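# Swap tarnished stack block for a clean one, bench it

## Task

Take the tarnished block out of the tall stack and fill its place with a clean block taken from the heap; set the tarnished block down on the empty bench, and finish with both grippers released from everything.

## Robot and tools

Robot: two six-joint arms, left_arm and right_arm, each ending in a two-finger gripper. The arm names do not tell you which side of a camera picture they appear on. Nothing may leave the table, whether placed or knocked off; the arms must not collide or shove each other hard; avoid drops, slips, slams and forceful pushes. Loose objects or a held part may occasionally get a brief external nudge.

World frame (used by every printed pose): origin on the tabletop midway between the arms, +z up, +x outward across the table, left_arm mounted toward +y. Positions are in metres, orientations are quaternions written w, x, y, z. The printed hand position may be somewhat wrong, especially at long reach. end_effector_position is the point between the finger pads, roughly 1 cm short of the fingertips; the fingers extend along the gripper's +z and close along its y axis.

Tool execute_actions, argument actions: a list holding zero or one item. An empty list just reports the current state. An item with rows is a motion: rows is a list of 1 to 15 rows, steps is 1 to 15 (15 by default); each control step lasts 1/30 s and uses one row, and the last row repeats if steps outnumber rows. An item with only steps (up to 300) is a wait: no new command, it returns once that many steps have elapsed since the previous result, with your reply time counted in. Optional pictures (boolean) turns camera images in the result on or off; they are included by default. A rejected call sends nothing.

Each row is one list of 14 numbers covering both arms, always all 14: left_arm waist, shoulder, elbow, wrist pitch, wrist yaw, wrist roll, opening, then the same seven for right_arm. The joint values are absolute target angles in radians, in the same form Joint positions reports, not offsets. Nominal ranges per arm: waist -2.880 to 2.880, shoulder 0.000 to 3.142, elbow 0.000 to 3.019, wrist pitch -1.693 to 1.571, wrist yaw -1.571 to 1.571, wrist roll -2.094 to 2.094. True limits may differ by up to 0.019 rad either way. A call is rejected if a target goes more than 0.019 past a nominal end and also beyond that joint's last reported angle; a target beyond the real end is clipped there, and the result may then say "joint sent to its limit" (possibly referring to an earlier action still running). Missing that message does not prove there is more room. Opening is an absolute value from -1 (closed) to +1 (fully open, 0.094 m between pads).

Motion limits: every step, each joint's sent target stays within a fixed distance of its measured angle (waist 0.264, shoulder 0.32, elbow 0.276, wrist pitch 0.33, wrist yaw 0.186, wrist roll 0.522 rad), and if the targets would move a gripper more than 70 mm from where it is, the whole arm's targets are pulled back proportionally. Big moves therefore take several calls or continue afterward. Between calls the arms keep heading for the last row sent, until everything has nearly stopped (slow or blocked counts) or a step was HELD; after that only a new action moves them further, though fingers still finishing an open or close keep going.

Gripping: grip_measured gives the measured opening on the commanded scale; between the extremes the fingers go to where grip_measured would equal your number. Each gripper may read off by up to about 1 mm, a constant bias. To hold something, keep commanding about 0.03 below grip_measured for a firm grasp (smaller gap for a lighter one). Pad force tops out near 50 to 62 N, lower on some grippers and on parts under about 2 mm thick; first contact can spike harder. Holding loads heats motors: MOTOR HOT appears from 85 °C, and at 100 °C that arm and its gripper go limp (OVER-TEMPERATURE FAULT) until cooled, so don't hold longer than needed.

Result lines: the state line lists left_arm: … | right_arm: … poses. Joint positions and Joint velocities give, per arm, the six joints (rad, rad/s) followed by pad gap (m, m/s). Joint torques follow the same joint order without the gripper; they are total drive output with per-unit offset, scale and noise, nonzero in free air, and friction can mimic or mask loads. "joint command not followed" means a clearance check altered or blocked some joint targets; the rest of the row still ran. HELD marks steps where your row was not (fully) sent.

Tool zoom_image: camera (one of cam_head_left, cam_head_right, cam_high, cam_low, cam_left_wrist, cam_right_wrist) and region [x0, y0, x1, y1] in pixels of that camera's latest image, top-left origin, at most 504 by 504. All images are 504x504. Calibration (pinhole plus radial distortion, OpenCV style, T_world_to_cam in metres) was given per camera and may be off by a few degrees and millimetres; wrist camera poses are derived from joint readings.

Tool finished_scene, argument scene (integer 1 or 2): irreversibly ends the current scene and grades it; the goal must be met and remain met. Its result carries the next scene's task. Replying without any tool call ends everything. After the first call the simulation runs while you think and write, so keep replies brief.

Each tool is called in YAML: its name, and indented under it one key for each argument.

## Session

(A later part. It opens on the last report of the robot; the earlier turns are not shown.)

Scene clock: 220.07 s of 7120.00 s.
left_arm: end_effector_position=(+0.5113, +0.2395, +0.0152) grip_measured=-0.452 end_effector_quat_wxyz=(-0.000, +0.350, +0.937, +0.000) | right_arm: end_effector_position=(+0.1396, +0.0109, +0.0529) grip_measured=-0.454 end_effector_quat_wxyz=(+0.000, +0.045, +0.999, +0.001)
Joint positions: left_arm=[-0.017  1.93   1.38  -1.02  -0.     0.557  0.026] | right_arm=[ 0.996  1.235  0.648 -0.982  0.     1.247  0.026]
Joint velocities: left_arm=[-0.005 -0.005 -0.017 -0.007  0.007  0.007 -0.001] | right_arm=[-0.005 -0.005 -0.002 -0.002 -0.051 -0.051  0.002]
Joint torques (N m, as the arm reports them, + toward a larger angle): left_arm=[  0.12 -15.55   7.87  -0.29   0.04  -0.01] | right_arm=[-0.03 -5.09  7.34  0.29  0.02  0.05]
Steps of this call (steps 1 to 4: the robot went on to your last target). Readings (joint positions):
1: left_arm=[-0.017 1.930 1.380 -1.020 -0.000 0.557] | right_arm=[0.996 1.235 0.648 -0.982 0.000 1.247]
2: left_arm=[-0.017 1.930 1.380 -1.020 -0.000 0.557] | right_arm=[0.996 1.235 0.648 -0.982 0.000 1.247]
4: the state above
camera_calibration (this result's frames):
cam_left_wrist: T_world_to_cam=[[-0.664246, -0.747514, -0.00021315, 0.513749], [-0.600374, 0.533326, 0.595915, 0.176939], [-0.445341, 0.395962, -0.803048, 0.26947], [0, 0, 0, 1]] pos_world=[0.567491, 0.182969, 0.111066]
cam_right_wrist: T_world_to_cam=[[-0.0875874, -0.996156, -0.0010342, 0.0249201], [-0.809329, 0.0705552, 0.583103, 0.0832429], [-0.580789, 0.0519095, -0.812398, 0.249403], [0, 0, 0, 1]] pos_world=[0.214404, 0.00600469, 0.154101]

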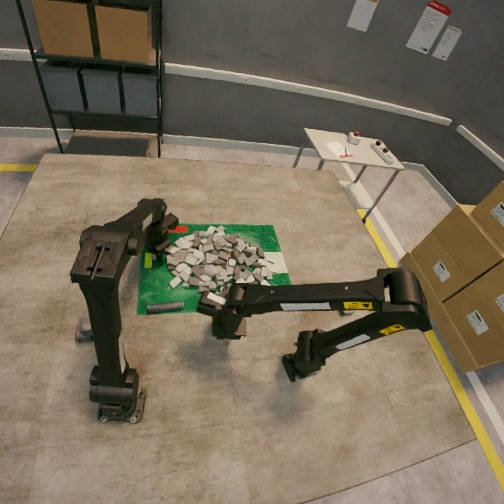

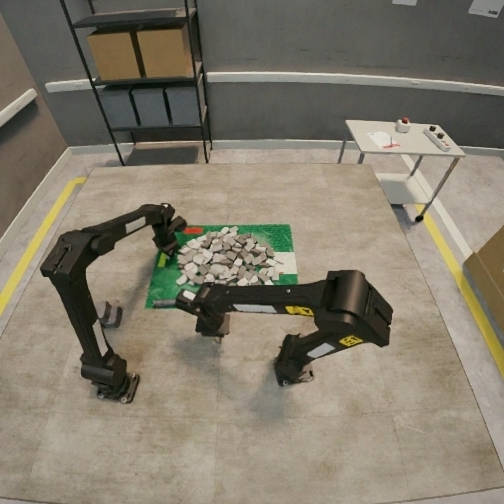

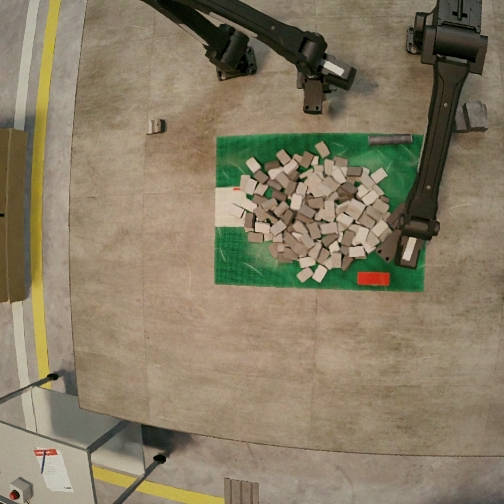

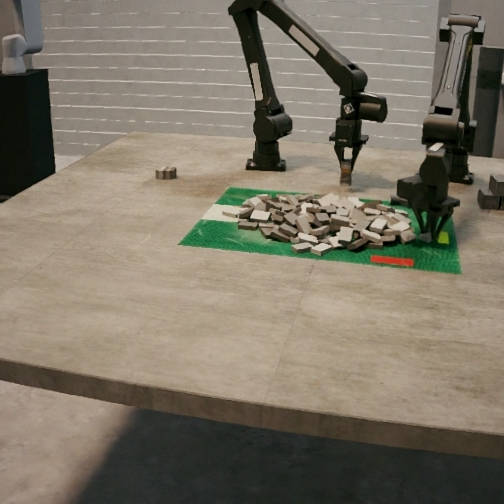

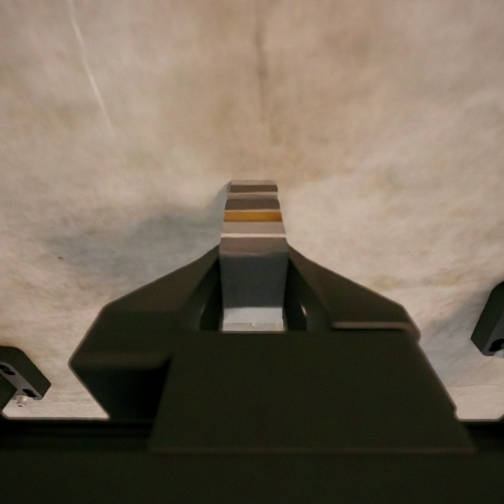

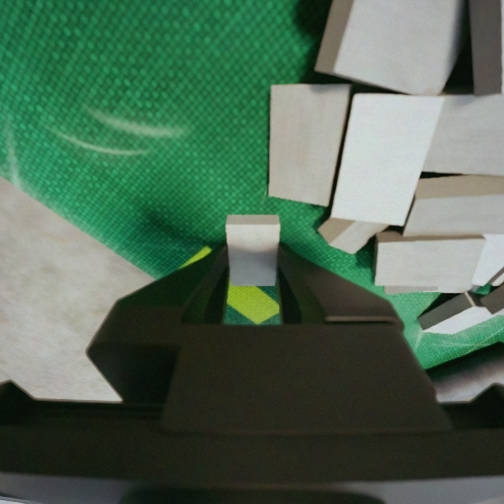

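execute_actions:
  actions:
    - {"rows": [ [-0.017,1.924,1.39,-1.019,0,0.557,-0.470, 0.995,1.232,0.652,-0.981,0,1.247,-0.470], [-0.017,1.921,1.39,-1.0192,0,0.557,-0.475, 0.995,1.230,0.652,-0.9815,0,1.247,-0.476], [-0.017,1.918,1.39,-1.0194,0,0.557,-0.480, 0.995,1.228,0.652,-0.982,0,1.247,-0.481], [-0.017,1.915,1.39,-1.0196,0,0.557,-0.484, 0.995,1.226,0.652,-0.9825,0,1.247,-0.486], [-0.017,1.912,1.39,-1.0198,0,0.557,-0.487, 0.995,1.224,0.652,-0.983,0,1.247,-0.489], [-0.017,1.910,1.39,-1.02,0,0.557,-0.487, 0.995,1.222,0.652,-0.9835,0,1.247,-0.489], [-0.017,1.9096,1.39,-1.0202,0,0.557,-0.487, 0.995,1.2217,0.652,-0.9841,0,1.247,-0.489], [-0.017,1.9086,1.39,-1.0207,0,0.557,-0.487, 0.995,1.2209,0.652,-0.9849,0,1.247,-0.489], [-0.017,1.9067,1.39,-1.0217,0,0.557,-0.487, 0.995,1.2196,0.652,-0.9862,0,1.247,-0.489], [-0.017,1.9042,1.388,-1.0229,0,0.557,-0.487, 0.995,1.2178,0.652,-0.9880,0,1.247,-0.489], [-0.017,1.9009,1.386,-1.0245,0,0.557,-0.487, 0.995,1.2154,0.652,-0.9904,0,1.247,-0.489], [-0.017,1.8969,1.384,-1.0266,0,0.557,-0.487, 0.995,1.2126,0.652,-0.9932,0,1.247,-0.489], [-0.017,1.8922,1.382,-1.0289,0,0.557,-0.487, 0.995,1.2092,0.652,-0.9966,0,1.247,-0.489], [-0.017,1.8869,1.380,-1.0316,0,0.557,-0.487, 0.995,1.2054,0.652,-1.0004,0,1.247,-0.489], [-0.017,1.8808,1.379,-1.0346,0,0.557,-0.487, 0.9941,1.2012,0.650,-1.0046,0,1.247,-0.489] ], "steps": 15}
  pictures: false

execute_actions:
  actions:
    - {"rows": [ [-0.017,1.8742,1.378,-1.0379,0,0.557,-0.487, 0.9916,1.1965,0.648,-1.0093,0,1.247,-0.489], [-0.017,1.8668,1.3777,-1.0414,0,0.5559,-0.487, 0.9873,1.1914,0.646,-1.0144,0,1.247,-0.489], [-0.017,1.8589,1.3767,-1.0449,0,0.5528,-0.487, 0.9814,1.1859,0.645,-1.0199,0,1.247,-0.489], [-0.0177,1.8504,1.3751,-1.0485,0,0.5473,-0.487, 0.9738,1.1801,0.644,-1.0257,0,1.247,-0.489], [-0.0195,1.8413,1.3728,-1.0520,0,0.5400,-0.487, 0.9647,1.1740,0.643,-1.0318,0,1.247,-0.489], [-0.0228,1.8317,1.3699,-1.0555,0,0.5305,-0.487, 0.9539,1.1675,0.6429,-1.0383,0,1.247,-0.489], [-0.0271,1.8215,1.3664,-1.0589,0,0.5189,-0.487, 0.9416,1.1608,0.6424,-1.0450,0,1.247,-0.489], [-0.0328,1.8109,1.3623,-1.0624,0,0.5053,-0.487, 0.9278,1.1538,0.6417,-1.0517,0,1.247,-0.489], [-0.0398,1.7997,1.3575,-1.0658,0,0.4897,-0.487, 0.9125,1.1467,0.6407,-1.0578,0,1.247,-0.489], [-0.0479,1.7882,1.3522,-1.0692,0,0.4721,-0.487, 0.8959,1.1394,0.6394,-1.0638,0,1.247,-0.489], [-0.0572,1.7763,1.3462,-1.0725,0,0.4527,-0.487, 0.8779,1.1319,0.6379,-1.0698,0,1.247,-0.489], [-0.0677,1.7639,1.3397,-1.0756,0,0.4314,-0.487, 0.8587,1.1244,0.6360,-1.0754,0,1.247,-0.489], [-0.0793,1.7513,1.3327,-1.0787,0,0.4083,-0.487, 0.8384,1.1168,0.6339,-1.0809,0,1.247,-0.489], [-0.0921,1.7384,1.3252,-1.0818,0,0.3836,-0.487, 0.8169,1.1092,0.6315,-1.0861,0,1.247,-0.489], [-0.1058,1.7252,1.3171,-1.0847,0,0.3571,-0.487, 0.7945,1.1016,0.6289,-1.0911,0,1.247,-0.489] ], "steps": 15}
  pictures: false

execute_actions:
  actions:
    - {"rows": [ [-0.1206,1.7117,1.3086,-1.0876,0,0.3291,-0.487, 0.7711,1.0941,0.6260,-1.0957,0,1.247,-0.489], [-0.1364,1.6981,1.2996,-1.0903,0,0.2995,-0.487, 0.7469,1.0866,0.6228,-1.1000,0,1.247,-0.489], [-0.1532,1.6843,1.2902,-1.0929,0,0.2685,-0.487, 0.7221,1.0793,0.6194,-1.1039,0,1.247,-0.489], [-0.1708,1.6705,1.2803,-1.0954,0,0.2361,-0.487, 0.6965,1.0722,0.6158,-1.1074,0,1.247,-0.489], [-0.1893,1.6565,1.2701,-1.0976,0,0.2025,-0.487, 0.6704,1.0652,0.6119,-1.1105,0,1.247,-0.489], [-0.2087,1.6425,1.2595,-1.0999,0,0.1678,-0.487, 0.6440,1.0585,0.6078,-1.1131,0,1.247,-0.489], [-0.2288,1.6285,1.2486,-1.1020,0,0.1319,-0.487, 0.6172,1.0520,0.6035,-1.1150,0,1.247,-0.489], [-0.2495,1.6145,1.2374,-1.1038,0,0.0952,-0.487, 0.5901,1.0459,0.5990,-1.1159,0,1.247,-0.489], [-0.2709,1.6007,1.2259,-1.1056,0,0.0575,-0.487, 0.5630,1.0401,0.5943,-1.1160,0,1.247,-0.489], [-0.2928,1.5869,1.2142,-1.1071,0,0.0191,-0.487, 0.5359,1.0346,0.5893,-1.1155,0,1.247,-0.489], [-0.3153,1.5733,1.2023,-1.1085,0,-0.0200,-0.487, 0.5088,1.0295,0.5843,-1.1146,0,1.247,-0.489], [-0.3383,1.5598,1.1903,-1.1098,0,-0.0596,-0.487, 0.4820,1.0248,0.5790,-1.1130,0,1.247,-0.489], [-0.3617,1.5466,1.1781,-1.1108,0,-0.0997,-0.487, 0.4556,1.0206,0.5736,-1.1108,0,1.247,-0.489], [-0.3853,1.5337,1.1658,-1.1117,0,-0.1401,-0.487, 0.4295,1.0168,0.5680,-1.1080,0,1.247,-0.489], [-0.4093,1.5211,1.1534,-1.1124,0,-0.1807,-0.487, 0.4039,1.0134,0.5623,-1.1047,0,1.247,-0.489] ], "steps": 15}
  pictures: false

execute_actions:
  actions:
    - {"rows": [ [-0.4334,1.5088,1.1410,-1.1128,0,-0.2215,-0.487, 0.3791,1.0106,0.5565,-1.1007,0,1.247,-0.489], [-0.4576,1.4968,1.1286,-1.1132,0,-0.2623,-0.487, 0.3549,1.0082,0.5506,-1.0962,0,1.247,-0.489], [-0.4820,1.4853,1.1162,-1.1134,0,-0.3029,-0.487, 0.3315,1.0064,0.5445,-1.0912,0,1.247,-0.489], [-0.5064,1.4741,1.1039,-1.1133,0,-0.3433,-0.487, 0.3091,1.0051,0.5384,-1.0861,0,1.247,-0.489], [-0.5306,1.4635,1.0917,-1.1131,0,-0.3834,-0.487, 0.2876,1.0043,0.5322,-1.0807,0,1.247,-0.489], [-0.5547,1.4533,1.0797,-1.1127,0,-0.4230,-0.487, 0.2673,1.004,0.5260,-1.0750,0,1.247,-0.489], [-0.5787,1.4437,1.0678,-1.1122,0,-0.4621,-0.487, 0.2481,1.004,0.5196,-1.0689,0,1.247,-0.489], [-0.6023,1.4346,1.0561,-1.1113,0,-0.5005,-0.487, 0.2301,1.004,0.5133,-1.0626,0,1.247,-0.489], [-0.6257,1.4261,1.0446,-1.1104,0,-0.5382,-0.487, 0.2135,1.004,0.5069,-1.0562,0,1.247,-0.489], [-0.6487,1.4182,1.0334,-1.1092,0,-0.5749,-0.487, 0.1982,1.005,0.5005,-1.0498,0,1.247,-0.489], [-0.6712,1.4108,1.0225,-1.1080,0,-0.6108,-0.487, 0.1844,1.006,0.4941,-1.0434,0,1.247,-0.489], [-0.6931,1.4042,1.0119,-1.1065,0,-0.6455,-0.487, 0.1721,1.007,0.4877,-1.0370,0,1.247,-0.489], [-0.7145,1.3981,1.0017,-1.1048,0,-0.6791,-0.487, 0.1613,1.008,0.4814,-1.0307,0,1.247,-0.489], [-0.7352,1.3928,0.9918,-1.1030,0,-0.7115,-0.487, 0.1522,1.009,0.4750,-1.0243,0,1.247,-0.489], [-0.7553,1.3881,0.9824,-1.1010,0,-0.7425,-0.487, 0.1446,1.010,0.4688,-1.0181,0,1.247,-0.489] ], "steps": 15}
  pictures: false

execute_actions:
  actions:
    - {"rows": [ [-0.7747,1.3841,0.9734,-1.0990,0,-0.7721,-0.487, 0.1387,1.011,0.4626,-1.0119,0,1.247,-0.489], [-0.7932,1.3808,0.9649,-1.0968,0,-0.8001,-0.487, 0.1344,1.012,0.4565,-1.0058,0,1.247,-0.489], [-0.8108,1.3783,0.9568,-1.0943,0,-0.8266,-0.487, 0.1319,1.013,0.4504,-0.9997,0,1.247,-0.489], [-0.8276,1.3764,0.9493,-1.0919,0,-0.8513,-0.487, 0.131,1.014,0.4445,-0.9938,0,1.247,-0.489], [-0.8434,1.3754,0.9423,-1.0892,0,-0.8744,-0.487, 0.131,1.015,0.4387,-0.9880,0,1.247,-0.489], [-0.8582,1.3750,0.9358,-1.0864,0,-0.8957,-0.487, 0.131,1.015,0.4330,-0.9823,0,1.247,-0.489], [-0.8719,1.377,0.9298,-1.0837,0,-0.9151,-0.487, 0.131,1.015,0.4274,-0.9767,0,1.247,-0.489], [-0.8847,1.382,0.9245,-1.0813,0,-0.9327,-0.487, 0.131,1.015,0.4220,-0.9713,0,1.247,-0.489], [-0.8963,1.389,0.9197,-1.0792,0,-0.9483,-0.487, 0.131,1.015,0.4167,-0.9660,0,1.247,-0.489], [-0.9068,1.397,0.9156,-1.0773,0,-0.9619,-0.487, 0.132,1.015,0.4117,-0.9610,0,1.247,-0.489], [-0.9161,1.404,0.9121,-1.0757,0,-0.9735,-0.487, 0.133,1.015,0.4067,-0.9560,0,1.247,-0.489], [-0.9242,1.410,0.9092,-1.0743,0,-0.9830,-0.487, 0.134,1.015,0.4020,-0.9513,0,1.247,-0.489], [-0.9312,1.4140,0.9067,-1.0730,0,-0.9903,-0.487, 0.135,1.015,0.3975,-0.9468,0,1.247,-0.489], [-0.9369,1.4157,0.9046,-1.0712,0,-0.9958,-0.487, 0.136,1.015,0.3932,-0.9425,0,1.247,-0.489], [-0.9412,1.4165,0.9028,-1.0691,0,-0.9989,-0.487, 0.137,1.015,0.3891,-0.9384,0,1.247,-0.489] ], "steps": 15}
  pictures: false

execute_actions:
  actions:
    - {"rows": [ [-0.9445,1.4177,0.9013,-1.0666,0,-1.0,-0.487, 0.138,1.015,0.3852,-0.9345,0,1.247,-0.489], [-0.9463,1.4192,0.8999,-1.0636,0,-1.0,-0.487, 0.138,1.015,0.3816,-0.9309,0,1.247,-0.489], [-0.947,1.4209,0.8981,-1.0601,0,-1.0,-0.487, 0.138,1.015,0.3782,-0.9275,0,1.247,-0.489], [-0.947,1.4229,0.8962,-1.0562,0,-1.0,-0.487, 0.138,1.015,0.3750,-0.9243,0,1.247,-0.489], [-0.947,1.4251,0.8940,-1.0517,0,-1.0,-0.487, 0.138,1.015,0.3721,-0.9214,0,1.247,-0.489], [-0.947,1.4275,0.8917,-1.0470,0,-1.0,-0.487, 0.138,1.015,0.3695,-0.9188,0,1.247,-0.489], [-0.947,1.4300,0.8892,-1.0420,0,-1.0,-0.487, 0.138,1.015,0.3671,-0.9164,0,1.247,-0.489], [-0.947,1.4326,0.8866,-1.0368,0,-1.0,-0.487, 0.138,1.015,0.3650,-0.9147,0,1.247,-0.489], [-0.947,1.4353,0.8840,-1.0315,0,-1.0,-0.487, 0.138,1.015,0.3631,-0.914,0,1.247,-0.489], [-0.947,1.4379,0.8814,-1.0262,0,-1.0,-0.487, 0.138,1.015,0.3616,-0.914,0,1.247,-0.489], [-0.947,1.4405,0.8788,-1.0210,0,-1.0,-0.487, 0.138,1.015,0.3603,-0.914,0,1.247,-0.489], [-0.947,1.4430,0.8763,-1.0160,0,-1.0,-0.487, 0.138,1.015,0.3593,-0.914,0,1.247,-0.489], [-0.947,1.4454,0.8740,-1.0112,0,-1.0,-0.487, 0.138,1.015,0.3586,-0.914,0,1.247,-0.489], [-0.947,1.4476,0.8718,-1.0068,0,-1.0,-0.487, 0.138,1.015,0.3581,-0.914,0,1.247,-0.489], [-0.947,1.4496,0.8699,-1.0029,0,-1.0,-0.487, 0.138,1.015,0.3580,-0.914,0,1.247,-0.489] ], "steps": 15}
  pictures: false

execute_actions:
  actions:
    - {"rows": [ [-0.947,1.4513,0.8681,-0.9994,0,-1.0,-0.487, 0.138,1.015,0.358,-0.914,0,1.247,-0.489], [-0.947,1.4528,0.8667,-0.9964,0,-1.0,-0.487, 0.138,1.015,0.358,-0.914,0,1.247,-0.489], [-0.947,1.4540,0.8655,-0.9941,0,-1.0,-0.487, 0.138,1.015,0.358,-0.914,0,1.247,-0.489], [-0.947,1.4548,0.8647,-0.9924,0,-1.0,-0.487, 0.138,1.015,0.358,-0.914,0,1.247,-0.489], [-0.947,1.4553,0.8642,-0.9913,0,-1.0,-0.487, 0.138,1.015,0.358,-0.914,0,1.247,-0.489], [-0.947,1.4555,0.8640,-0.9910,0,-1.0,-0.487, 0.138,1.015,0.358,-0.914,0,1.247,-0.489] ], "steps": 12}

Scene clock: 317.50 s of 7120.00 s.
left_arm: end_effector_position=(+0.5110, +0.2396, +0.0158) grip_measured=-0.461 end_effector_quat_wxyz=(-0.001, +0.350, +0.937, +0.000) | right_arm: end_effector_position=(+0.1392, +0.0098, +0.0541) grip_measured=-0.462 end_effector_quat_wxyz=(+0.000, +0.045, +0.999, +0.000)
Joint positions: left_arm=[-0.017  1.929  1.38  -1.022 -0.     0.557  0.025] | right_arm=[ 0.996  1.231  0.648 -0.988  0.     1.247  0.025]
Joint velocities: left_arm=[ 0.015 -0.034 -0.012 -0.042 -0.051  0.007 -0.001] | right_arm=[ 0.024 -0.083 -0.002 -0.105 -0.022 -0.007 -0.   ]
Joint torques (N m, as the arm reports them, + toward a larger angle): left_arm=[ -0.13 -18.23   6.99  -0.5    0.04   0.  ] | right_arm=[-0.12 -6.65  7.26 -0.02  0.02  0.05]
Steps of this call (steps 1 to 15: the robot went on to your last target; steps 16 to 90: nothing new was sent; then 93.93 s passed at rest; steps 91 to 105: all 15 steps of this action). Readings (joint positions):
91: left_arm=[-0.017 1.930 1.380 -1.020 -0.000 0.557] | right_arm=[0.996 1.235 0.648 -0.982 0.000 1.247]
92: left_arm=[-0.017 1.930 1.380 -1.020 -0.000 0.557] | right_arm=[0.996 1.235 0.648 -0.982 0.000 1.247]
94: left_arm=[-0.017 1.930 1.380 -1.020 -0.000 0.557] | right_arm=[0.996 1.235 0.648 -0.982 0.000 1.247]
98: left_arm=[-0.017 1.930 1.380 -1.020 -0.000 0.557] | right_arm=[0.996 1.235 0.648 -0.982 0.000 1.247]
105: the state above

Scene clock: 318.00 s of 7120.00 s.
left_arm: end_effector_position=(+0.4893, +0.2256, +0.0753) grip_measured=-0.461 end_effector_quat_wxyz=(+0.026, +0.315, +0.949, +0.004) | right_arm: end_effector_position=(+0.1683, -0.0231, +0.0773) grip_measured=-0.462 end_effector_quat_wxyz=(+0.003, +0.121, +0.993, +0.006)
Joint positions: left_arm=[-0.05   1.782  1.333 -1.069 -0.     0.451  0.025] | right_arm=[ 0.844  1.133  0.644 -1.07   0.     1.247  0.025]
Joint velocities: left_arm=[-0.357 -0.425 -0.168 -0.09   0.037 -0.579  0.001] | right_arm=[-0.65  -0.239 -0.076 -0.139 -0.022 -0.007 -0.   ]
Joint torques (N m, as the arm reports them, + toward a larger angle): left_arm=[ -2.48 -16.09   7.21  -0.49   0.03  -0.13] | right_arm=[-0.76 -5.08  6.7   0.07  0.    0.05]
Steps of this call (steps 1 to 15: all 15 steps of this action). Readings (joint positions):
1: left_arm=[-0.017 1.928 1.380 -1.024 -0.000 0.557] | right_arm=[0.996 1.228 0.648 -0.992 0.000 1.247]
2: left_arm=[-0.017 1.926 1.379 -1.027 -0.000 0.557] | right_arm=[0.996 1.223 0.648 -0.996 0.000 1.247]
4: left_arm=[-0.017 1.916 1.376 -1.033 -0.000 0.557] | right_arm=[0.994 1.213 0.648 -1.006 0.000 1.247]
8: left_arm=[-0.017 1.880 1.367 -1.046 -0.000 0.544] | right_arm=[0.968 1.186 0.648 -1.029 0.000 1.247]
15: the state above

Scene clock: 318.50 s of 7120.00 s.
left_arm: end_effector_position=(+0.3781, +0.1043, +0.1152) grip_measured=-0.461 end_effector_quat_wxyz=(+0.034, +0.244, +0.969, -0.009) | right_arm: end_effector_position=(+0.2174, -0.1103, +0.0777) grip_measured=-0.463 end_effector_quat_wxyz=(+0.004, +0.310, +0.951, +0.005)
Joint positions: left_arm=[-0.359  1.575  1.176 -1.101 -0.    -0.008  0.025] | right_arm=[ 0.456  1.035  0.582 -1.105  0.     1.247  0.025]
Joint velocities: left_arm=[-0.679 -0.396 -0.335 -0.007 -0.022 -1.033 -0.001] | right_arm=[-0.777 -0.122 -0.149  0.002 -0.007  0.022 -0.   ]
Joint torques (N m, as the arm reports them, + toward a larger angle): left_arm=[ -0.62 -13.92   7.56  -0.37  -0.01  -0.12] | right_arm=[ 0.17 -3.2   6.99  0.2   0.03  0.05]
Steps of this call (steps 1 to 15: all 15 steps of this action). Readings (joint positions):
1: left_arm=[-0.063 1.767 1.326 -1.072 -0.000 0.430] | right_arm=[0.822 1.125 0.642 -1.075 0.000 1.247]
2: left_arm=[-0.078 1.753 1.318 -1.075 -0.000 0.407] | right_arm=[0.799 1.117 0.639 -1.080 0.000 1.247]
4: left_arm=[-0.113 1.724 1.301 -1.080 -0.000 0.357] | right_arm=[0.750 1.101 0.632 -1.089 0.000 1.247]
8: left_arm=[-0.199 1.669 1.260 -1.089 -0.000 0.241] | right_arm=[0.646 1.074 0.616 -1.102 0.000 1.247]
15: the state above

Scene clock: 319.00 s of 7120.00 s.
left_arm: end_effector_position=(+0.2319, +0.0294, +0.1134) grip_measured=-0.461 end_effector_quat_wxyz=(+0.018, +0.135, +0.991, -0.015) | right_arm: end_effector_position=(+0.2258, -0.1778, +0.0492) grip_measured=-0.463 end_effector_quat_wxyz=(-0.000, +0.444, +0.896, -0.001)
Joint positions: left_arm=[-0.712  1.422  1.001 -1.104 -0.    -0.583  0.025] | right_arm=[ 0.167  1.019  0.488 -1.04   0.     1.247  0.025]
Joint velocities: left_arm=[-0.62  -0.171 -0.291 -0.002  0.051 -0.96   0.   ] | right_arm=[-0.298  0.005 -0.168  0.183 -0.081  0.051 -0.   ]
Joint torques (N m, as the arm reports them, + toward a larger angle): left_arm=[ -0.35 -10.74   7.46  -0.1   -0.08  -0.11] | right_arm=[-0.53 -2.93  6.89  0.52  0.02  0.05]
Steps of this call (steps 1 to 15: all 15 steps of this action). Readings (joint positions):
1: left_arm=[-0.382 1.562 1.164 -1.102 -0.000 -0.046] | right_arm=[0.430 1.032 0.577 -1.105 0.000 1.247]
2: left_arm=[-0.406 1.549 1.152 -1.102 -0.000 -0.085] | right_arm=[0.405 1.028 0.571 -1.105 0.000 1.247]
4: left_arm=[-0.454 1.523 1.127 -1.103 -0.000 -0.164] | right_arm=[0.355 1.023 0.559 -1.102 0.000 1.247]
8: left_arm=[-0.552 1.477 1.079 -1.104 -0.000 -0.322] | right_arm=[0.269 1.019 0.533 -1.084 0.000 1.247]
15: the state above

Scene clock: 319.50 s of 7120.00 s.
left_arm: end_effector_position=(+0.1476, +0.0118, +0.0880) grip_measured=-0.461 end_effector_quat_wxyz=(-0.002, +0.063, +0.998, +0.004) | right_arm: end_effector_position=(+0.2107, -0.1884, +0.0223) grip_measured=-0.463 end_effector_quat_wxyz=(-0.001, +0.456, +0.890, -0.001)
Joint positions: left_arm=[-0.923  1.401  0.906 -1.085 -0.    -0.94   0.025] | right_arm=[ 0.14   1.019  0.404 -0.958  0.     1.247  0.025]
Joint velocities: left_arm=[-0.19  -0.005 -0.061  0.032 -0.007 -0.3   -0.   ] | right_arm=[-0.015  0.005 -0.105  0.144 -0.007  0.037  0.   ]
Joint torques (N m, as the arm reports them, + toward a larger angle): left_arm=[-0.32 -7.08  7.28  0.23 -0.09 -0.16] | right_arm=[-0.18 -1.65  6.44  0.62  0.02  0.05]
Steps of this call (steps 1 to 15: all 15 steps of this action). Readings (joint positions):
1: left_arm=[-0.733 1.417 0.991 -1.104 -0.000 -0.617] | right_arm=[0.158 1.019 0.481 -1.034 0.000 1.247]
2: left_arm=[-0.753 1.412 0.982 -1.104 -0.000 -0.650] | right_arm=[0.151 1.019 0.475 -1.028 0.000 1.247]
4: left_arm=[-0.790 1.406 0.964 -1.104 -0.000 -0.712] | right_arm=[0.142 1.019 0.462 -1.016 0.000 1.247]
8: left_arm=[-0.853 1.401 0.935 -1.098 -0.000 -0.819] | right_arm=[0.140 1.019 0.439 -0.993 0.000 1.247]
15: the state above

Scene clock: 320.00 s of 7120.00 s.
left_arm: end_effector_position=(+0.1434, +0.0094, +0.0676) grip_measured=-0.461 end_effector_quat_wxyz=(-0.002, +0.046, +0.999, +0.003) | right_arm: end_effector_position=(+0.2015, -0.1912, +0.0108) grip_measured=-0.463 end_effector_quat_wxyz=(-0.002, +0.456, +0.890, -0.003)
Joint positions: left_arm=[-0.937  1.431  0.875 -1.022 -0.    -0.986  0.025] | right_arm=[ 0.14   1.019  0.366 -0.925  0.     1.247  0.025]
Joint velocities: left_arm=[ 0.015  0.093 -0.066  0.115  0.051 -0.051 -0.001] | right_arm=[ 0.005  0.005 -0.017  0.017  0.066 -0.007  0.001]
Joint torques (N m, as the arm reports them, + toward a larger angle): left_arm=[-0.52 -7.33  7.05  0.12 -0.08 -0.15] | right_arm=[-0.09 -1.34  6.32  0.6   0.02  0.05]
Steps of this call (steps 1 to 15: all 15 steps of this action). Readings (joint positions):
1: left_arm=[-0.928 1.401 0.904 -1.083 -0.000 -0.949] | right_arm=[0.140 1.019 0.399 -0.953 0.000 1.247]
2: left_arm=[-0.932 1.401 0.903 -1.080 -0.000 -0.957] | right_arm=[0.140 1.019 0.396 -0.949 0.000 1.247]
4: left_arm=[-0.936 1.403 0.900 -1.074 -0.000 -0.968] | right_arm=[0.140 1.019 0.388 -0.942 0.000 1.247]
8: left_arm=[-0.937 1.410 0.894 -1.057 -0.000 -0.980] | right_arm=[0.140 1.019 0.377 -0.930 0.000 1.247]
15: the state above

Scene clock: 320.40 s of 7120.00 s.
left_arm: end_effector_position=(+0.1433, +0.0096, +0.0606) grip_measured=-0.461 end_effector_quat_wxyz=(-0.002, +0.045, +0.999, +0.003) | right_arm: end_effector_position=(+0.2014, -0.1912, +0.0107) grip_measured=-0.463 end_effector_quat_wxyz=(-0.002, +0.456, +0.890, -0.003)
Joint positions: left_arm=[-0.937  1.442  0.865 -1.002 -0.    -0.988  0.025] | right_arm=[ 0.14   1.019  0.366 -0.924  0.     1.247  0.025]
Joint velocities: left_arm=[ 0.005  0.005 -0.007  0.007  0.037 -0.051  0.001] | right_arm=[ 0.005 -0.024 -0.012  0.002 -0.037 -0.007  0.001]
Joint torques (N m, as the arm reports them, + toward a larger angle): left_arm=[-0.68 -7.27  6.9   0.12 -0.08 -0.14] | right_arm=[-0.1  -1.42  6.2   0.6   0.02  0.05]
Steps of this call (steps 1 to 12: all 12 steps of this action). Readings (joint positions):
1: left_arm=[-0.937 1.433 0.873 -1.018 -0.000 -0.986] | right_arm=[0.140 1.019 0.366 -0.925 0.000 1.247]
2: left_arm=[-0.937 1.436 0.871 -1.014 -0.000 -0.986] | right_arm=[0.140 1.019 0.366 -0.924 0.000 1.247]
4: left_arm=[-0.937 1.440 0.867 -1.008 -0.000 -0.987] | right_arm=[0.140 1.019 0.366 -0.924 0.000 1.247]
8: left_arm=[-0.937 1.442 0.865 -1.003 -0.000 -0.988] | right_arm=[0.140 1.019 0.366 -0.924 0.000 1.247]
12: the state above
camera_calibration (this result's frames):
cam_left_wrist: T_world_to_cam=[[-0.101086, -0.994855, -0.00670932, 0.0195569], [-0.797134, 0.0769566, 0.598879, 0.0839945], [-0.595281, 0.0658863, -0.800812, 0.257626], [0, 0, 0, 1]] pos_world=[0.222292, -0.00398171, 0.156138]
cam_right_wrist: T_world_to_cam=[[-0.809726, -0.586762, 0.00727692, 0.0526354], [-0.472284, 0.659007, 0.58537, 0.216805], [-0.348269, 0.470553, -0.810734, 0.294652], [0, 0, 0, 1]] pos_world=[0.247632, -0.250641, 0.11159]

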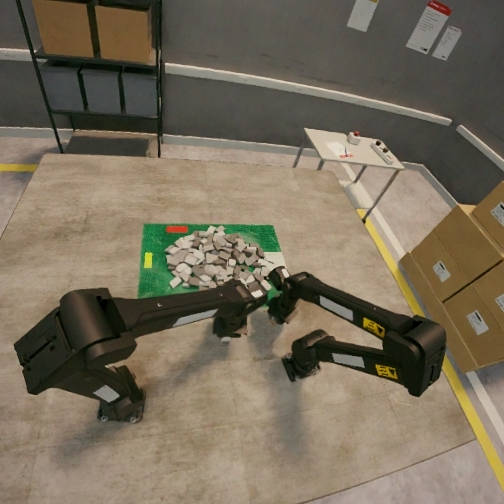

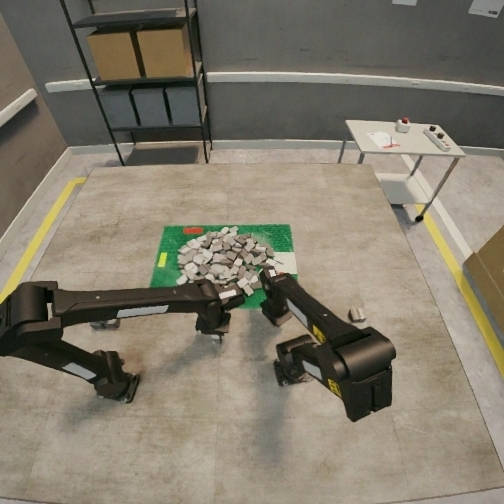

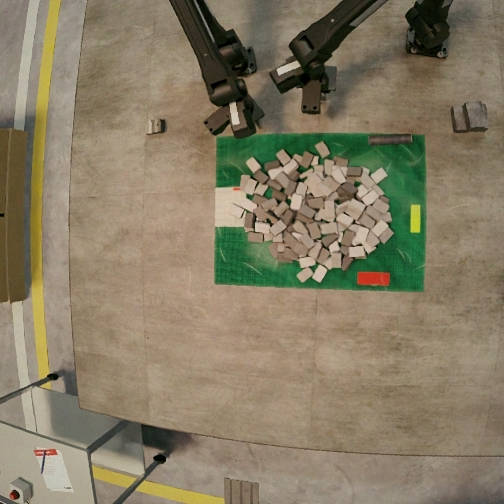

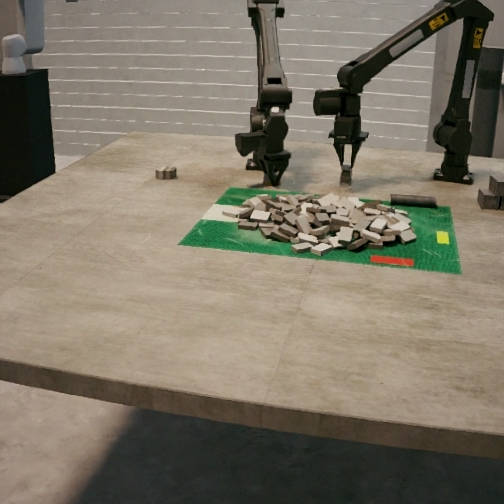

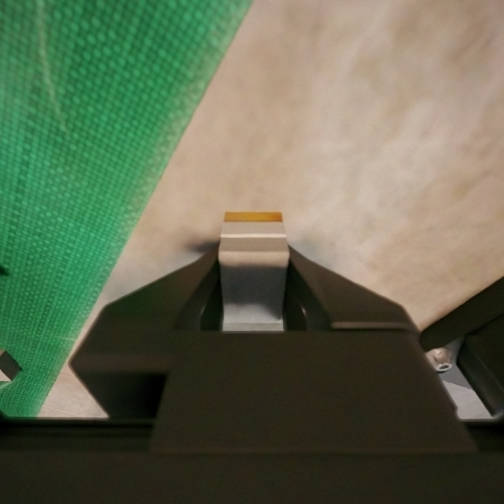

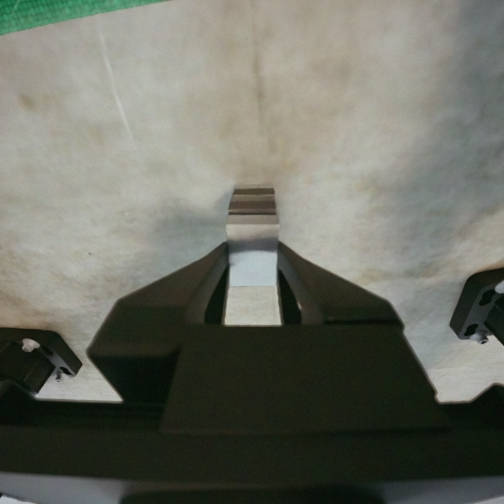

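execute_actions:
  actions: []

Scene clock: 330.97 s of 7120.00 s.
left_arm: end_effector_position=(+0.1433, +0.0096, +0.0606) grip_measured=-0.461 end_effector_quat_wxyz=(-0.002, +0.045, +0.999, +0.003) | right_arm: end_effector_position=(+0.2014, -0.1912, +0.0107) grip_measured=-0.463 end_effector_quat_wxyz=(-0.002, +0.456, +0.890, -0.003)
Joint positions: left_arm=[-0.937  1.442  0.865 -1.002 -0.    -0.988  0.025] | right_arm=[ 0.14   1.019  0.366 -0.924  0.     1.247  0.025]
Joint velocities: left_arm=[-0.024 -0.015  0.002 -0.032 -0.037 -0.007 -0.001] | right_arm=[-0.015 -0.024  0.007 -0.012 -0.007  0.007 -0.   ]
Joint torques (N m, as the arm reports them, + toward a larger angle): left_arm=[-0.59 -7.37  6.9   0.17 -0.08 -0.15] | right_arm=[-0.11 -1.36  6.2   0.6   0.02  0.05]
Steps of this call (steps 1 to 15: the robot went on to your last target; steps 16 to 90: nothing new was sent; then 7.57 s passed at rest). Readings (joint positions):
1: left_arm=[-0.937 1.442 0.865 -1.002 -0.000 -0.988] | right_arm=[0.140 1.019 0.366 -0.924 0.000 1.247]
2: left_arm=[-0.937 1.442 0.865 -1.002 -0.000 -0.988] | right_arm=[0.140 1.019 0.366 -0.924 0.000 1.247]
4: left_arm=[-0.937 1.442 0.865 -1.002 -0.000 -0.988] | right_arm=[0.140 1.019 0.366 -0.924 0.000 1.247]
8: left_arm=[-0.937 1.442 0.865 -1.002 -0.000 -0.988] | right_arm=[0.140 1.019 0.366 -0.924 0.000 1.247]
90: the state above
All arms were judged still, so your last target was given up. Only a new action makes them travel on or press farther. Fingers that are still opening or closing keep moving.
camera_calibration (this result's frames):
cam_left_wrist: T_world_to_cam=[[-0.101086, -0.994855, -0.00670932, 0.0195569], [-0.797134, 0.0769566, 0.598879, 0.0839945], [-0.595281, 0.0658863, -0.800812, 0.257626], [0, 0, 0, 1]] pos_world=[0.222292, -0.00398171, 0.156138]
cam_right_wrist: T_world_to_cam=[[-0.809726, -0.586762, 0.00727692, 0.0526354], [-0.472284, 0.659007, 0.58537, 0.216805], [-0.348269, 0.470553, -0.810734, 0.294652], [0, 0, 0, 1]] pos_world=[0.247632, -0.250641, 0.11159]

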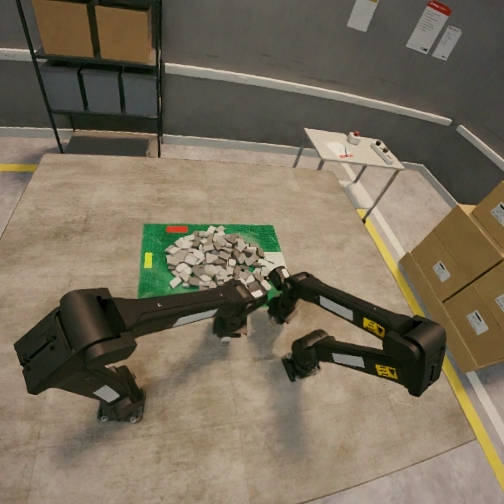

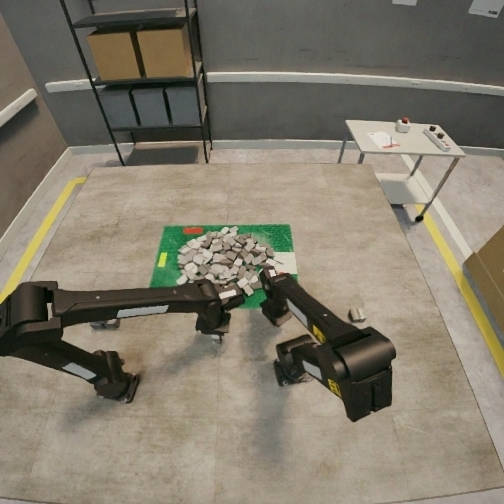

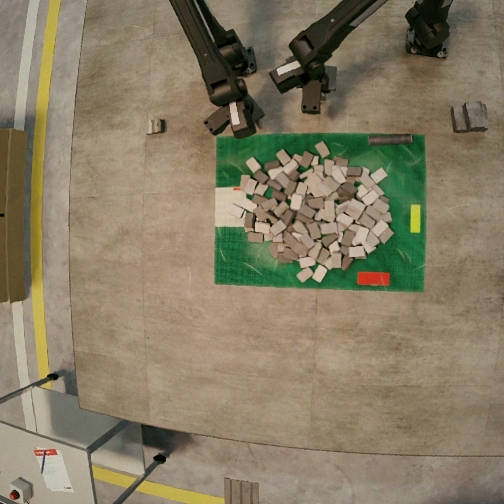

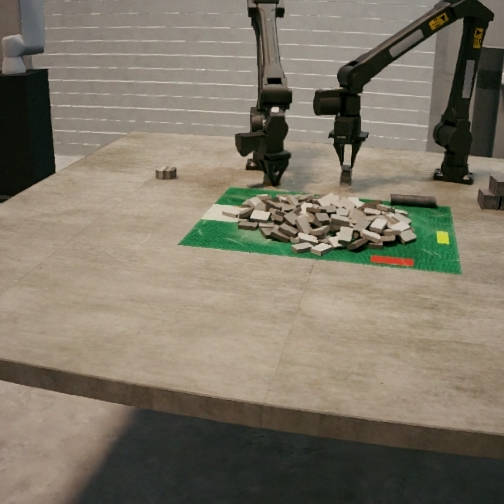

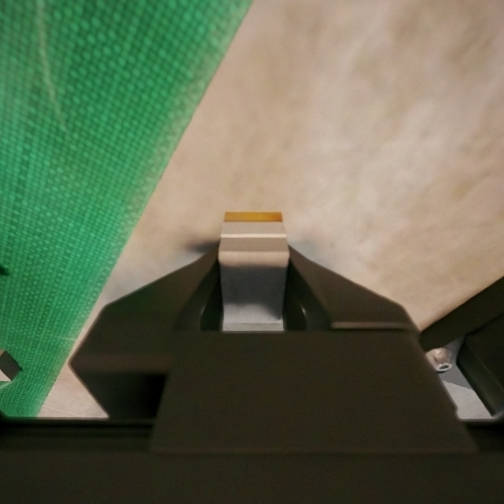

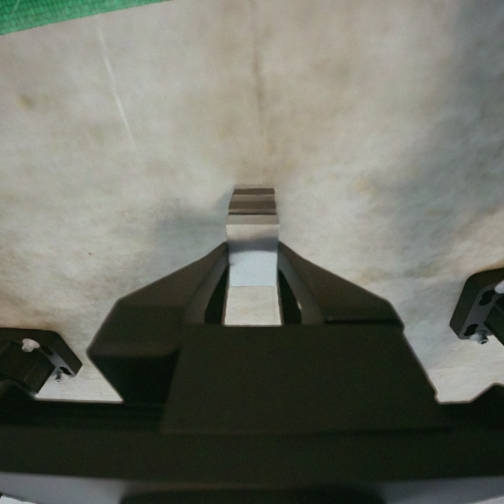

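zoom_image:
  camera: "cam_right_wrist"
  region: [203, 170, 303, 270]

zoom_image:
  camera: "cam_low"
  region: [322, 145, 372, 195]

zoom_image:
  camera: "cam_low"
  region: [248, 150, 298, 200]

zoom_image:
  camera: "cam_left_wrist"
  region: [203, 180, 303, 280]

Region (203, 170, 303, 270) of cam_right_wrist's 504x504 image, scaled by 5.040, with more detail than that image has.

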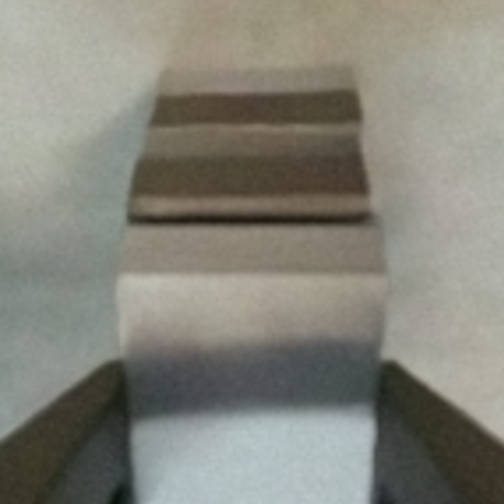

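Region (322, 145, 372, 195) of cam_low's 504x504 image, scaled by 10.080, with more detail than that image has.

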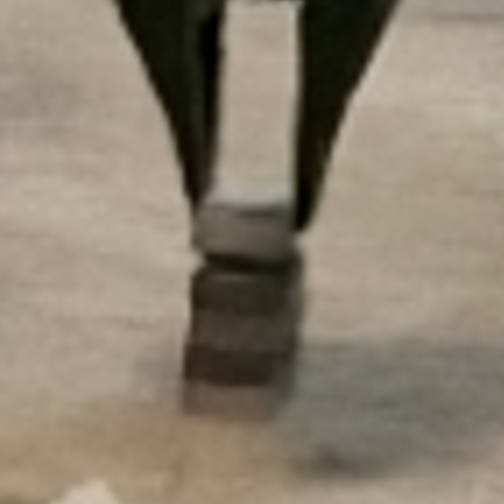

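Region (248, 150, 298, 200) of cam_low's 504x504 image, scaled by 10.080, with more detail than that image has.

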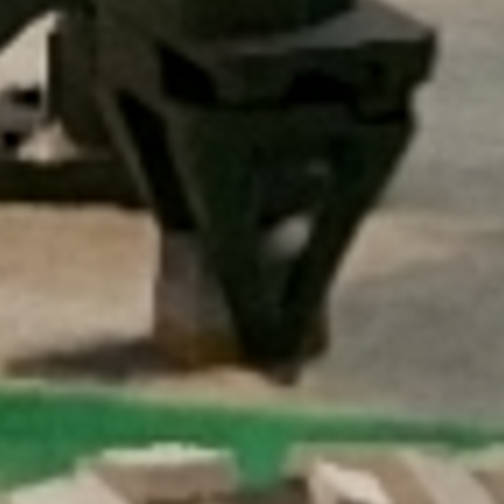

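Region (203, 180, 303, 280) of cam_left_wrist's 504x504 image, scaled by 5.040, with more detail than that image has.

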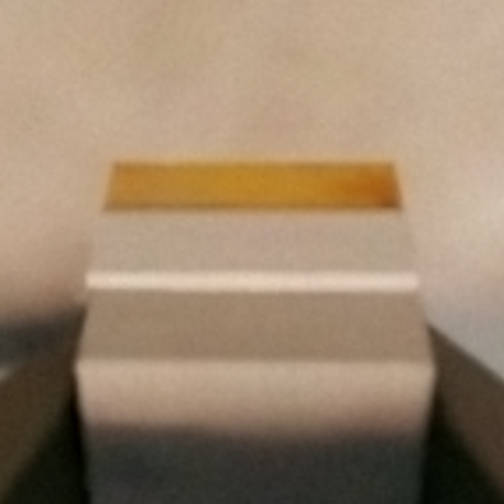

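execute_actions:
  actions:
    - {"rows":[ [-0.945,1.4556,0.8639,-0.9908,0,-0.998,-0.487, 0.138,1.015,0.3579,-0.9139,0,1.247,-0.489], [-0.943,1.4559,0.8636,-0.9902,0,-0.996,-0.487, 0.138,1.015,0.3578,-0.9138,0,1.247,-0.489], [-0.941,1.4564,0.8632,-0.9893,0,-0.994,-0.487, 0.139,1.015,0.3575,-0.9135,0,1.247,-0.489], [-0.940,1.4571,0.8626,-0.9880,0,-0.992,-0.487, 0.139,1.015,0.3572,-0.9132,0,1.247,-0.489], [-0.939,1.4580,0.8620,-0.9865,0,-0.990,-0.487, 0.139,1.015,0.3568,-0.9128,0,1.247,-0.489], [-0.939,1.4589,0.8612,-0.9848,0,-0.990,-0.487, 0.139,1.015,0.3563,-0.9123,0,1.247,-0.489], [-0.939,1.4599,0.8603,-0.9829,0,-0.990,-0.487, 0.139,1.015,0.3558,-0.9118,0,1.247,-0.489], [-0.939,1.4610,0.8595,-0.9811,0,-0.990,-0.487, 0.139,1.015,0.3552,-0.9112,0,1.247,-0.489], [-0.939,1.4620,0.8586,-0.9792,0,-0.990,-0.487, 0.139,1.015,0.3547,-0.9107,0,1.247,-0.489], [-0.939,1.4629,0.8579,-0.9775,0,-0.990,-0.487, 0.139,1.015,0.3543,-0.9103,0,1.247,-0.489], [-0.939,1.4638,0.8572,-0.9760,0,-0.990,-0.487, 0.139,1.015,0.3538,-0.9098,0,1.247,-0.489], [-0.939,1.4645,0.8566,-0.9747,0,-0.990,-0.487, 0.139,1.015,0.3535,-0.9095,0,1.247,-0.489], [-0.939,1.4650,0.8562,-0.9738,0,-0.990,-0.487, 0.139,1.015,0.3532,-0.9092,0,1.247,-0.489], [-0.939,1.4653,0.8559,-0.9732,0,-0.990,-0.487, 0.139,1.015,0.3531,-0.9091,0,1.247,-0.489], [-0.939,1.4654,0.8558,-0.9730,0,-0.990,-0.487, 0.139,1.015,0.3530,-0.9090,0,1.247,-0.489] ],"steps":15}
  pictures: false

execute_actions:
  actions:
    - {"steps":12}

Scene clock: 353.10 s of 7120.00 s.
left_arm: end_effector_position=(+0.1436, +0.0092, +0.0562) grip_measured=-0.461 end_effector_quat_wxyz=(-0.001, +0.045, +0.999, +0.002) | right_arm: end_effector_position=(+0.2026, -0.1909, +0.0106) grip_measured=-0.463 end_effector_quat_wxyz=(-0.001, +0.456, +0.890, -0.001)
Joint positions: left_arm=[-0.937  1.448  0.858 -0.985 -0.    -0.988  0.025] | right_arm=[ 0.14   1.019  0.366 -0.919  0.     1.247  0.025]
Joint velocities: left_arm=[-0.015  0.024 -0.032  0.007  0.022 -0.007 -0.001] | right_arm=[-0.005  0.005  0.007  0.002 -0.081  0.066  0.   ]
Joint torques (N m, as the arm reports them, + toward a larger angle): left_arm=[-0.04 -7.37  6.74  0.16 -0.08 -0.03] | right_arm=[-0.02 -1.36  5.88  0.59  0.03  0.05]
Steps of this call (steps 1 to 90: nothing new was sent; then 18.63 s passed at rest; steps 91 to 105: all 15 steps of this action). Readings (joint positions):
91: left_arm=[-0.937 1.442 0.865 -1.002 -0.000 -0.988] | right_arm=[0.140 1.019 0.366 -0.924 0.000 1.247]
92: left_arm=[-0.937 1.442 0.865 -1.002 -0.000 -0.988] | right_arm=[0.140 1.019 0.366 -0.924 0.000 1.247]
94: left_arm=[-0.937 1.442 0.865 -1.001 -0.000 -0.988] | right_arm=[0.140 1.019 0.366 -0.924 0.000 1.247]
98: left_arm=[-0.937 1.442 0.865 -0.995 -0.000 -0.988] | right_arm=[0.140 1.019 0.366 -0.923 0.000 1.247]
105: the state above

Scene clock: 353.50 s of 7120.00 s.
left_arm: end_effector_position=(+0.1433, +0.0096, +0.0549) grip_measured=-0.461 end_effector_quat_wxyz=(-0.002, +0.045, +0.999, +0.003) | right_arm: end_effector_position=(+0.2027, -0.1909, +0.0106) grip_measured=-0.463 end_effector_quat_wxyz=(-0.000, +0.456, +0.890, -0.001)
Joint positions: left_arm=[-0.937  1.451  0.857 -0.983 -0.    -0.988  0.025] | right_arm=[ 0.14   1.019  0.366 -0.919  0.     1.247  0.025]
Joint velocities: left_arm=[-0.005 -0.005 -0.012 -0.012  0.022 -0.007  0.001] | right_arm=[ 0.005  0.005 -0.002  0.002  0.037 -0.007 -0.   ]
Joint torques (N m, as the arm reports them, + toward a larger angle): left_arm=[ 0.04 -7.45  6.77  0.15 -0.06 -0.05] | right_arm=[-0.02 -1.38  5.88  0.6   0.02  0.05]
Steps of this call (steps 1 to 12: the robot went on to your last target). Readings (joint positions):
1: left_arm=[-0.937 1.449 0.857 -0.985 -0.000 -0.988] | right_arm=[0.140 1.019 0.366 -0.919 0.000 1.247]
2: left_arm=[-0.937 1.450 0.857 -0.984 -0.000 -0.988] | right_arm=[0.140 1.019 0.366 -0.919 0.000 1.247]
4: left_arm=[-0.937 1.451 0.857 -0.984 -0.000 -0.988] | right_arm=[0.140 1.019 0.366 -0.919 0.000 1.247]
8: left_arm=[-0.937 1.451 0.857 -0.983 -0.000 -0.988] | right_arm=[0.140 1.019 0.366 -0.919 0.000 1.247]
12: the state above
camera_calibration (this result's frames):
cam_left_wrist: T_world_to_cam=[[-0.101083, -0.994859, -0.00607691, 0.0194831], [-0.797349, 0.0773592, 0.598539, 0.0874987], [-0.594992, 0.0653478, -0.80107, 0.252979], [0, 0, 0, 1]] pos_world=[0.222257, -0.00391753, 0.150401]
cam_right_wrist: T_world_to_cam=[[-0.809751, -0.58677, 0.002218, 0.0539367], [-0.475266, 0.658081, 0.583995, 0.217588], [-0.344131, 0.471837, -0.811754, 0.294318], [0, 0, 0, 1]] pos_world=[0.248371, -0.250412, 0.111724]

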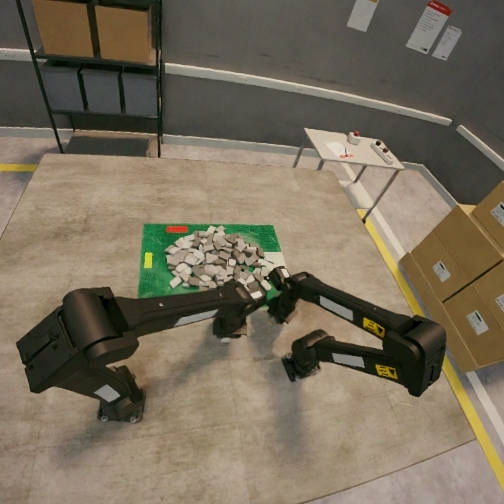

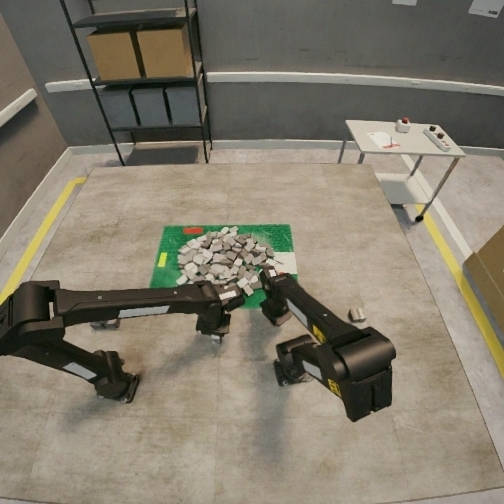

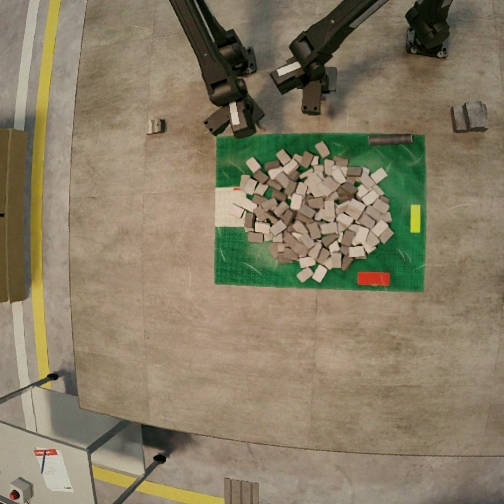

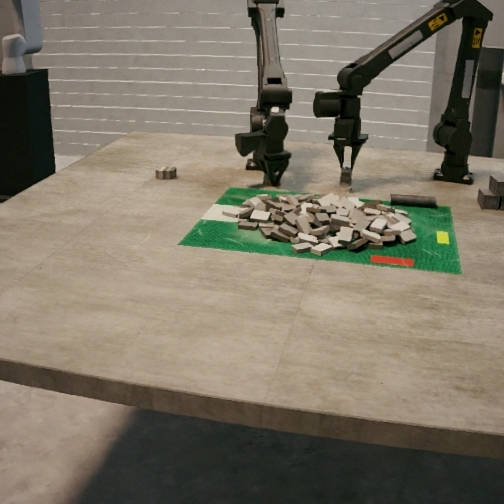

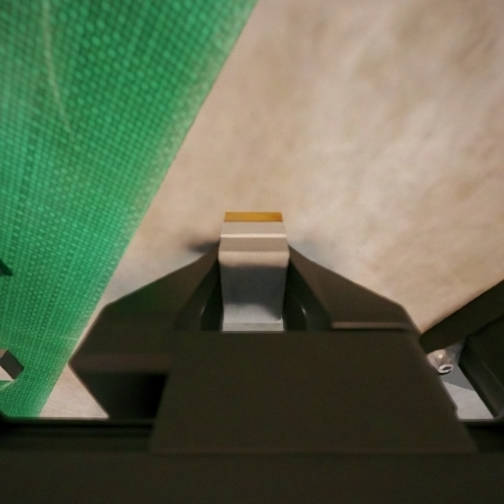

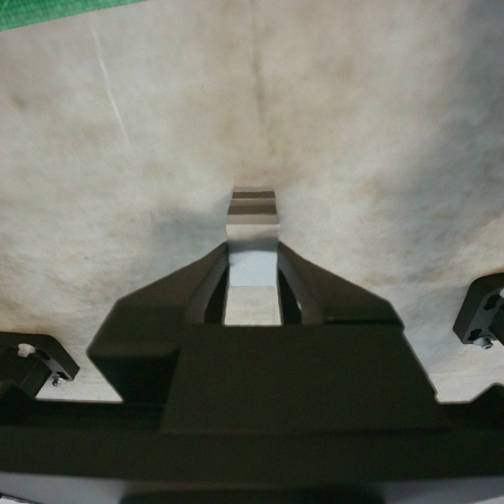

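zoom_image:
  camera: "cam_right_wrist"
  region: [203, 170, 303, 270]

zoom_image:
  camera: "cam_low"
  region: [322, 145, 372, 195]

Region (203, 170, 303, 270) of cam_right_wrist's 504x504 image, scaled by 5.040, with more detail than that image has.

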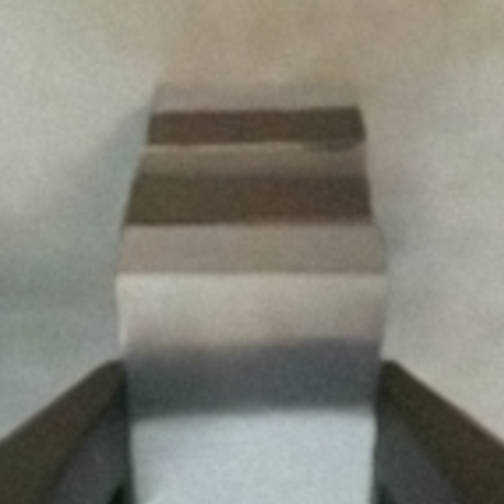

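Region (322, 145, 372, 195) of cam_low's 504x504 image, scaled by 10.080, with more detail than that image has.

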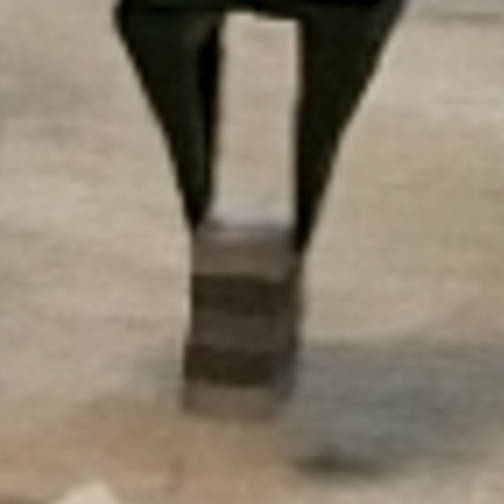

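execute_actions:
  actions:
    - {"rows":[ [-0.939,1.4660,0.8558,-0.9730,0,-0.990,-0.487, 0.139,1.015,0.3524,-0.9090,0,1.247,-0.489], [-0.939,1.4668,0.8558,-0.9730,0,-0.990,-0.487, 0.139,1.015,0.3517,-0.9090,0,1.247,-0.489], [-0.939,1.4676,0.8558,-0.9730,0,-0.990,-0.487, 0.139,1.015,0.3510,-0.9090,0,1.247,-0.489], [-0.939,1.4684,0.8558,-0.9730,0,-0.990,-0.487, 0.139,1.015,0.3503,-0.9090,0,1.247,-0.489], [-0.939,1.4692,0.8558,-0.9730,0,-0.990,-0.487, 0.139,1.015,0.3496,-0.9090,0,1.247,-0.489], [-0.939,1.4700,0.8558,-0.9730,0,-0.990,-0.487, 0.139,1.015,0.3489,-0.9090,0,1.247,-0.489], [-0.939,1.4708,0.8558,-0.9730,0,-0.990,-0.487, 0.139,1.015,0.3482,-0.9090,0,1.247,-0.489], [-0.939,1.4716,0.8558,-0.9730,0,-0.990,-0.487, 0.139,1.015,0.3475,-0.9090,0,1.247,-0.489], [-0.939,1.4724,0.8558,-0.9730,0,-0.990,-0.487, 0.139,1.015,0.3468,-0.9090,0,1.247,-0.489], [-0.939,1.4730,0.8558,-0.9730,0,-0.990,-0.487, 0.139,1.015,0.3460,-0.9090,0,1.247,-0.489] ],"steps":15}
  pictures: false

execute_actions:
  actions:
    - {"steps":10}
  pictures: false

Scene clock: 366.13 s of 7120.00 s.
left_arm: end_effector_position=(+0.1433, +0.0098, +0.0541) grip_measured=-0.461 end_effector_quat_wxyz=(-0.002, +0.045, +0.999, +0.004) | right_arm: end_effector_position=(+0.2023, -0.1910, +0.0103) grip_measured=-0.463 end_effector_quat_wxyz=(-0.001, +0.456, +0.890, -0.001)
Joint positions: left_arm=[-0.937  1.453  0.857 -0.983 -0.    -0.988  0.025] | right_arm=[ 0.14   1.019  0.365 -0.919  0.     1.247  0.025]
Joint velocities: left_arm=[-0.005  0.005 -0.007 -0.012  0.066  0.022 -0.   ] | right_arm=[ 0.015 -0.005  0.002 -0.017 -0.051 -0.081  0.   ]
Joint torques (N m, as the arm reports them, + toward a larger angle): left_arm=[-0.23 -7.04  6.72  0.14 -0.07 -0.03] | right_arm=[ 0.   -1.37  5.48  0.57  0.02  0.05]
Steps of this call (steps 1 to 15: the robot went on to your last target; steps 16 to 90: nothing new was sent; then 9.13 s passed at rest; steps 91 to 105: all 15 steps of this action). Readings (joint positions):
91: left_arm=[-0.937 1.451 0.857 -0.983 -0.000 -0.988] | right_arm=[0.140 1.019 0.366 -0.919 0.000 1.247]
92: left_arm=[-0.937 1.451 0.857 -0.983 -0.000 -0.988] | right_arm=[0.140 1.019 0.366 -0.919 0.000 1.247]
94: left_arm=[-0.937 1.451 0.857 -0.983 -0.000 -0.988] | right_arm=[0.140 1.019 0.366 -0.919 0.000 1.247]
98: left_arm=[-0.937 1.453 0.857 -0.983 -0.000 -0.988] | right_arm=[0.140 1.019 0.366 -0.919 0.000 1.247]
105: the state above

Scene clock: 366.47 s of 7120.00 s.
left_arm: end_effector_position=(+0.1433, +0.0098, +0.0541) grip_measured=-0.461 end_effector_quat_wxyz=(-0.002, +0.045, +0.999, +0.004) | right_arm: end_effector_position=(+0.2023, -0.1910, +0.0103) grip_measured=-0.463 end_effector_quat_wxyz=(-0.001, +0.456, +0.890, -0.001)
Joint positions: left_arm=[-0.937  1.453  0.857 -0.983 -0.    -0.988  0.025] | right_arm=[ 0.14   1.019  0.365 -0.919  0.     1.247  0.025]
Joint velocities: left_arm=[-0.005  0.005 -0.012 -0.002 -0.037 -0.022 -0.   ] | right_arm=[-0.015  0.005 -0.002 -0.007 -0.037 -0.022 -0.   ]
Joint torques (N m, as the arm reports them, + toward a larger angle): left_arm=[-0.01 -7.11  6.82  0.12 -0.09 -0.04] | right_arm=[ 0.02 -1.37  5.48  0.58  0.03  0.05]
Steps of this call (steps 1 to 10: the robot went on to your last target). Readings (joint positions):
1: left_arm=[-0.937 1.453 0.857 -0.983 -0.000 -0.988] | right_arm=[0.140 1.019 0.365 -0.919 0.000 1.247]
2: left_arm=[-0.937 1.453 0.857 -0.983 -0.000 -0.988] | right_arm=[0.140 1.019 0.365 -0.919 0.000 1.247]
4: left_arm=[-0.937 1.453 0.857 -0.983 -0.000 -0.988] | right_arm=[0.140 1.019 0.365 -0.919 0.000 1.247]
8: left_arm=[-0.937 1.453 0.857 -0.983 -0.000 -0.988] | right_arm=[0.140 1.019 0.365 -0.919 0.000 1.247]
10: the state above


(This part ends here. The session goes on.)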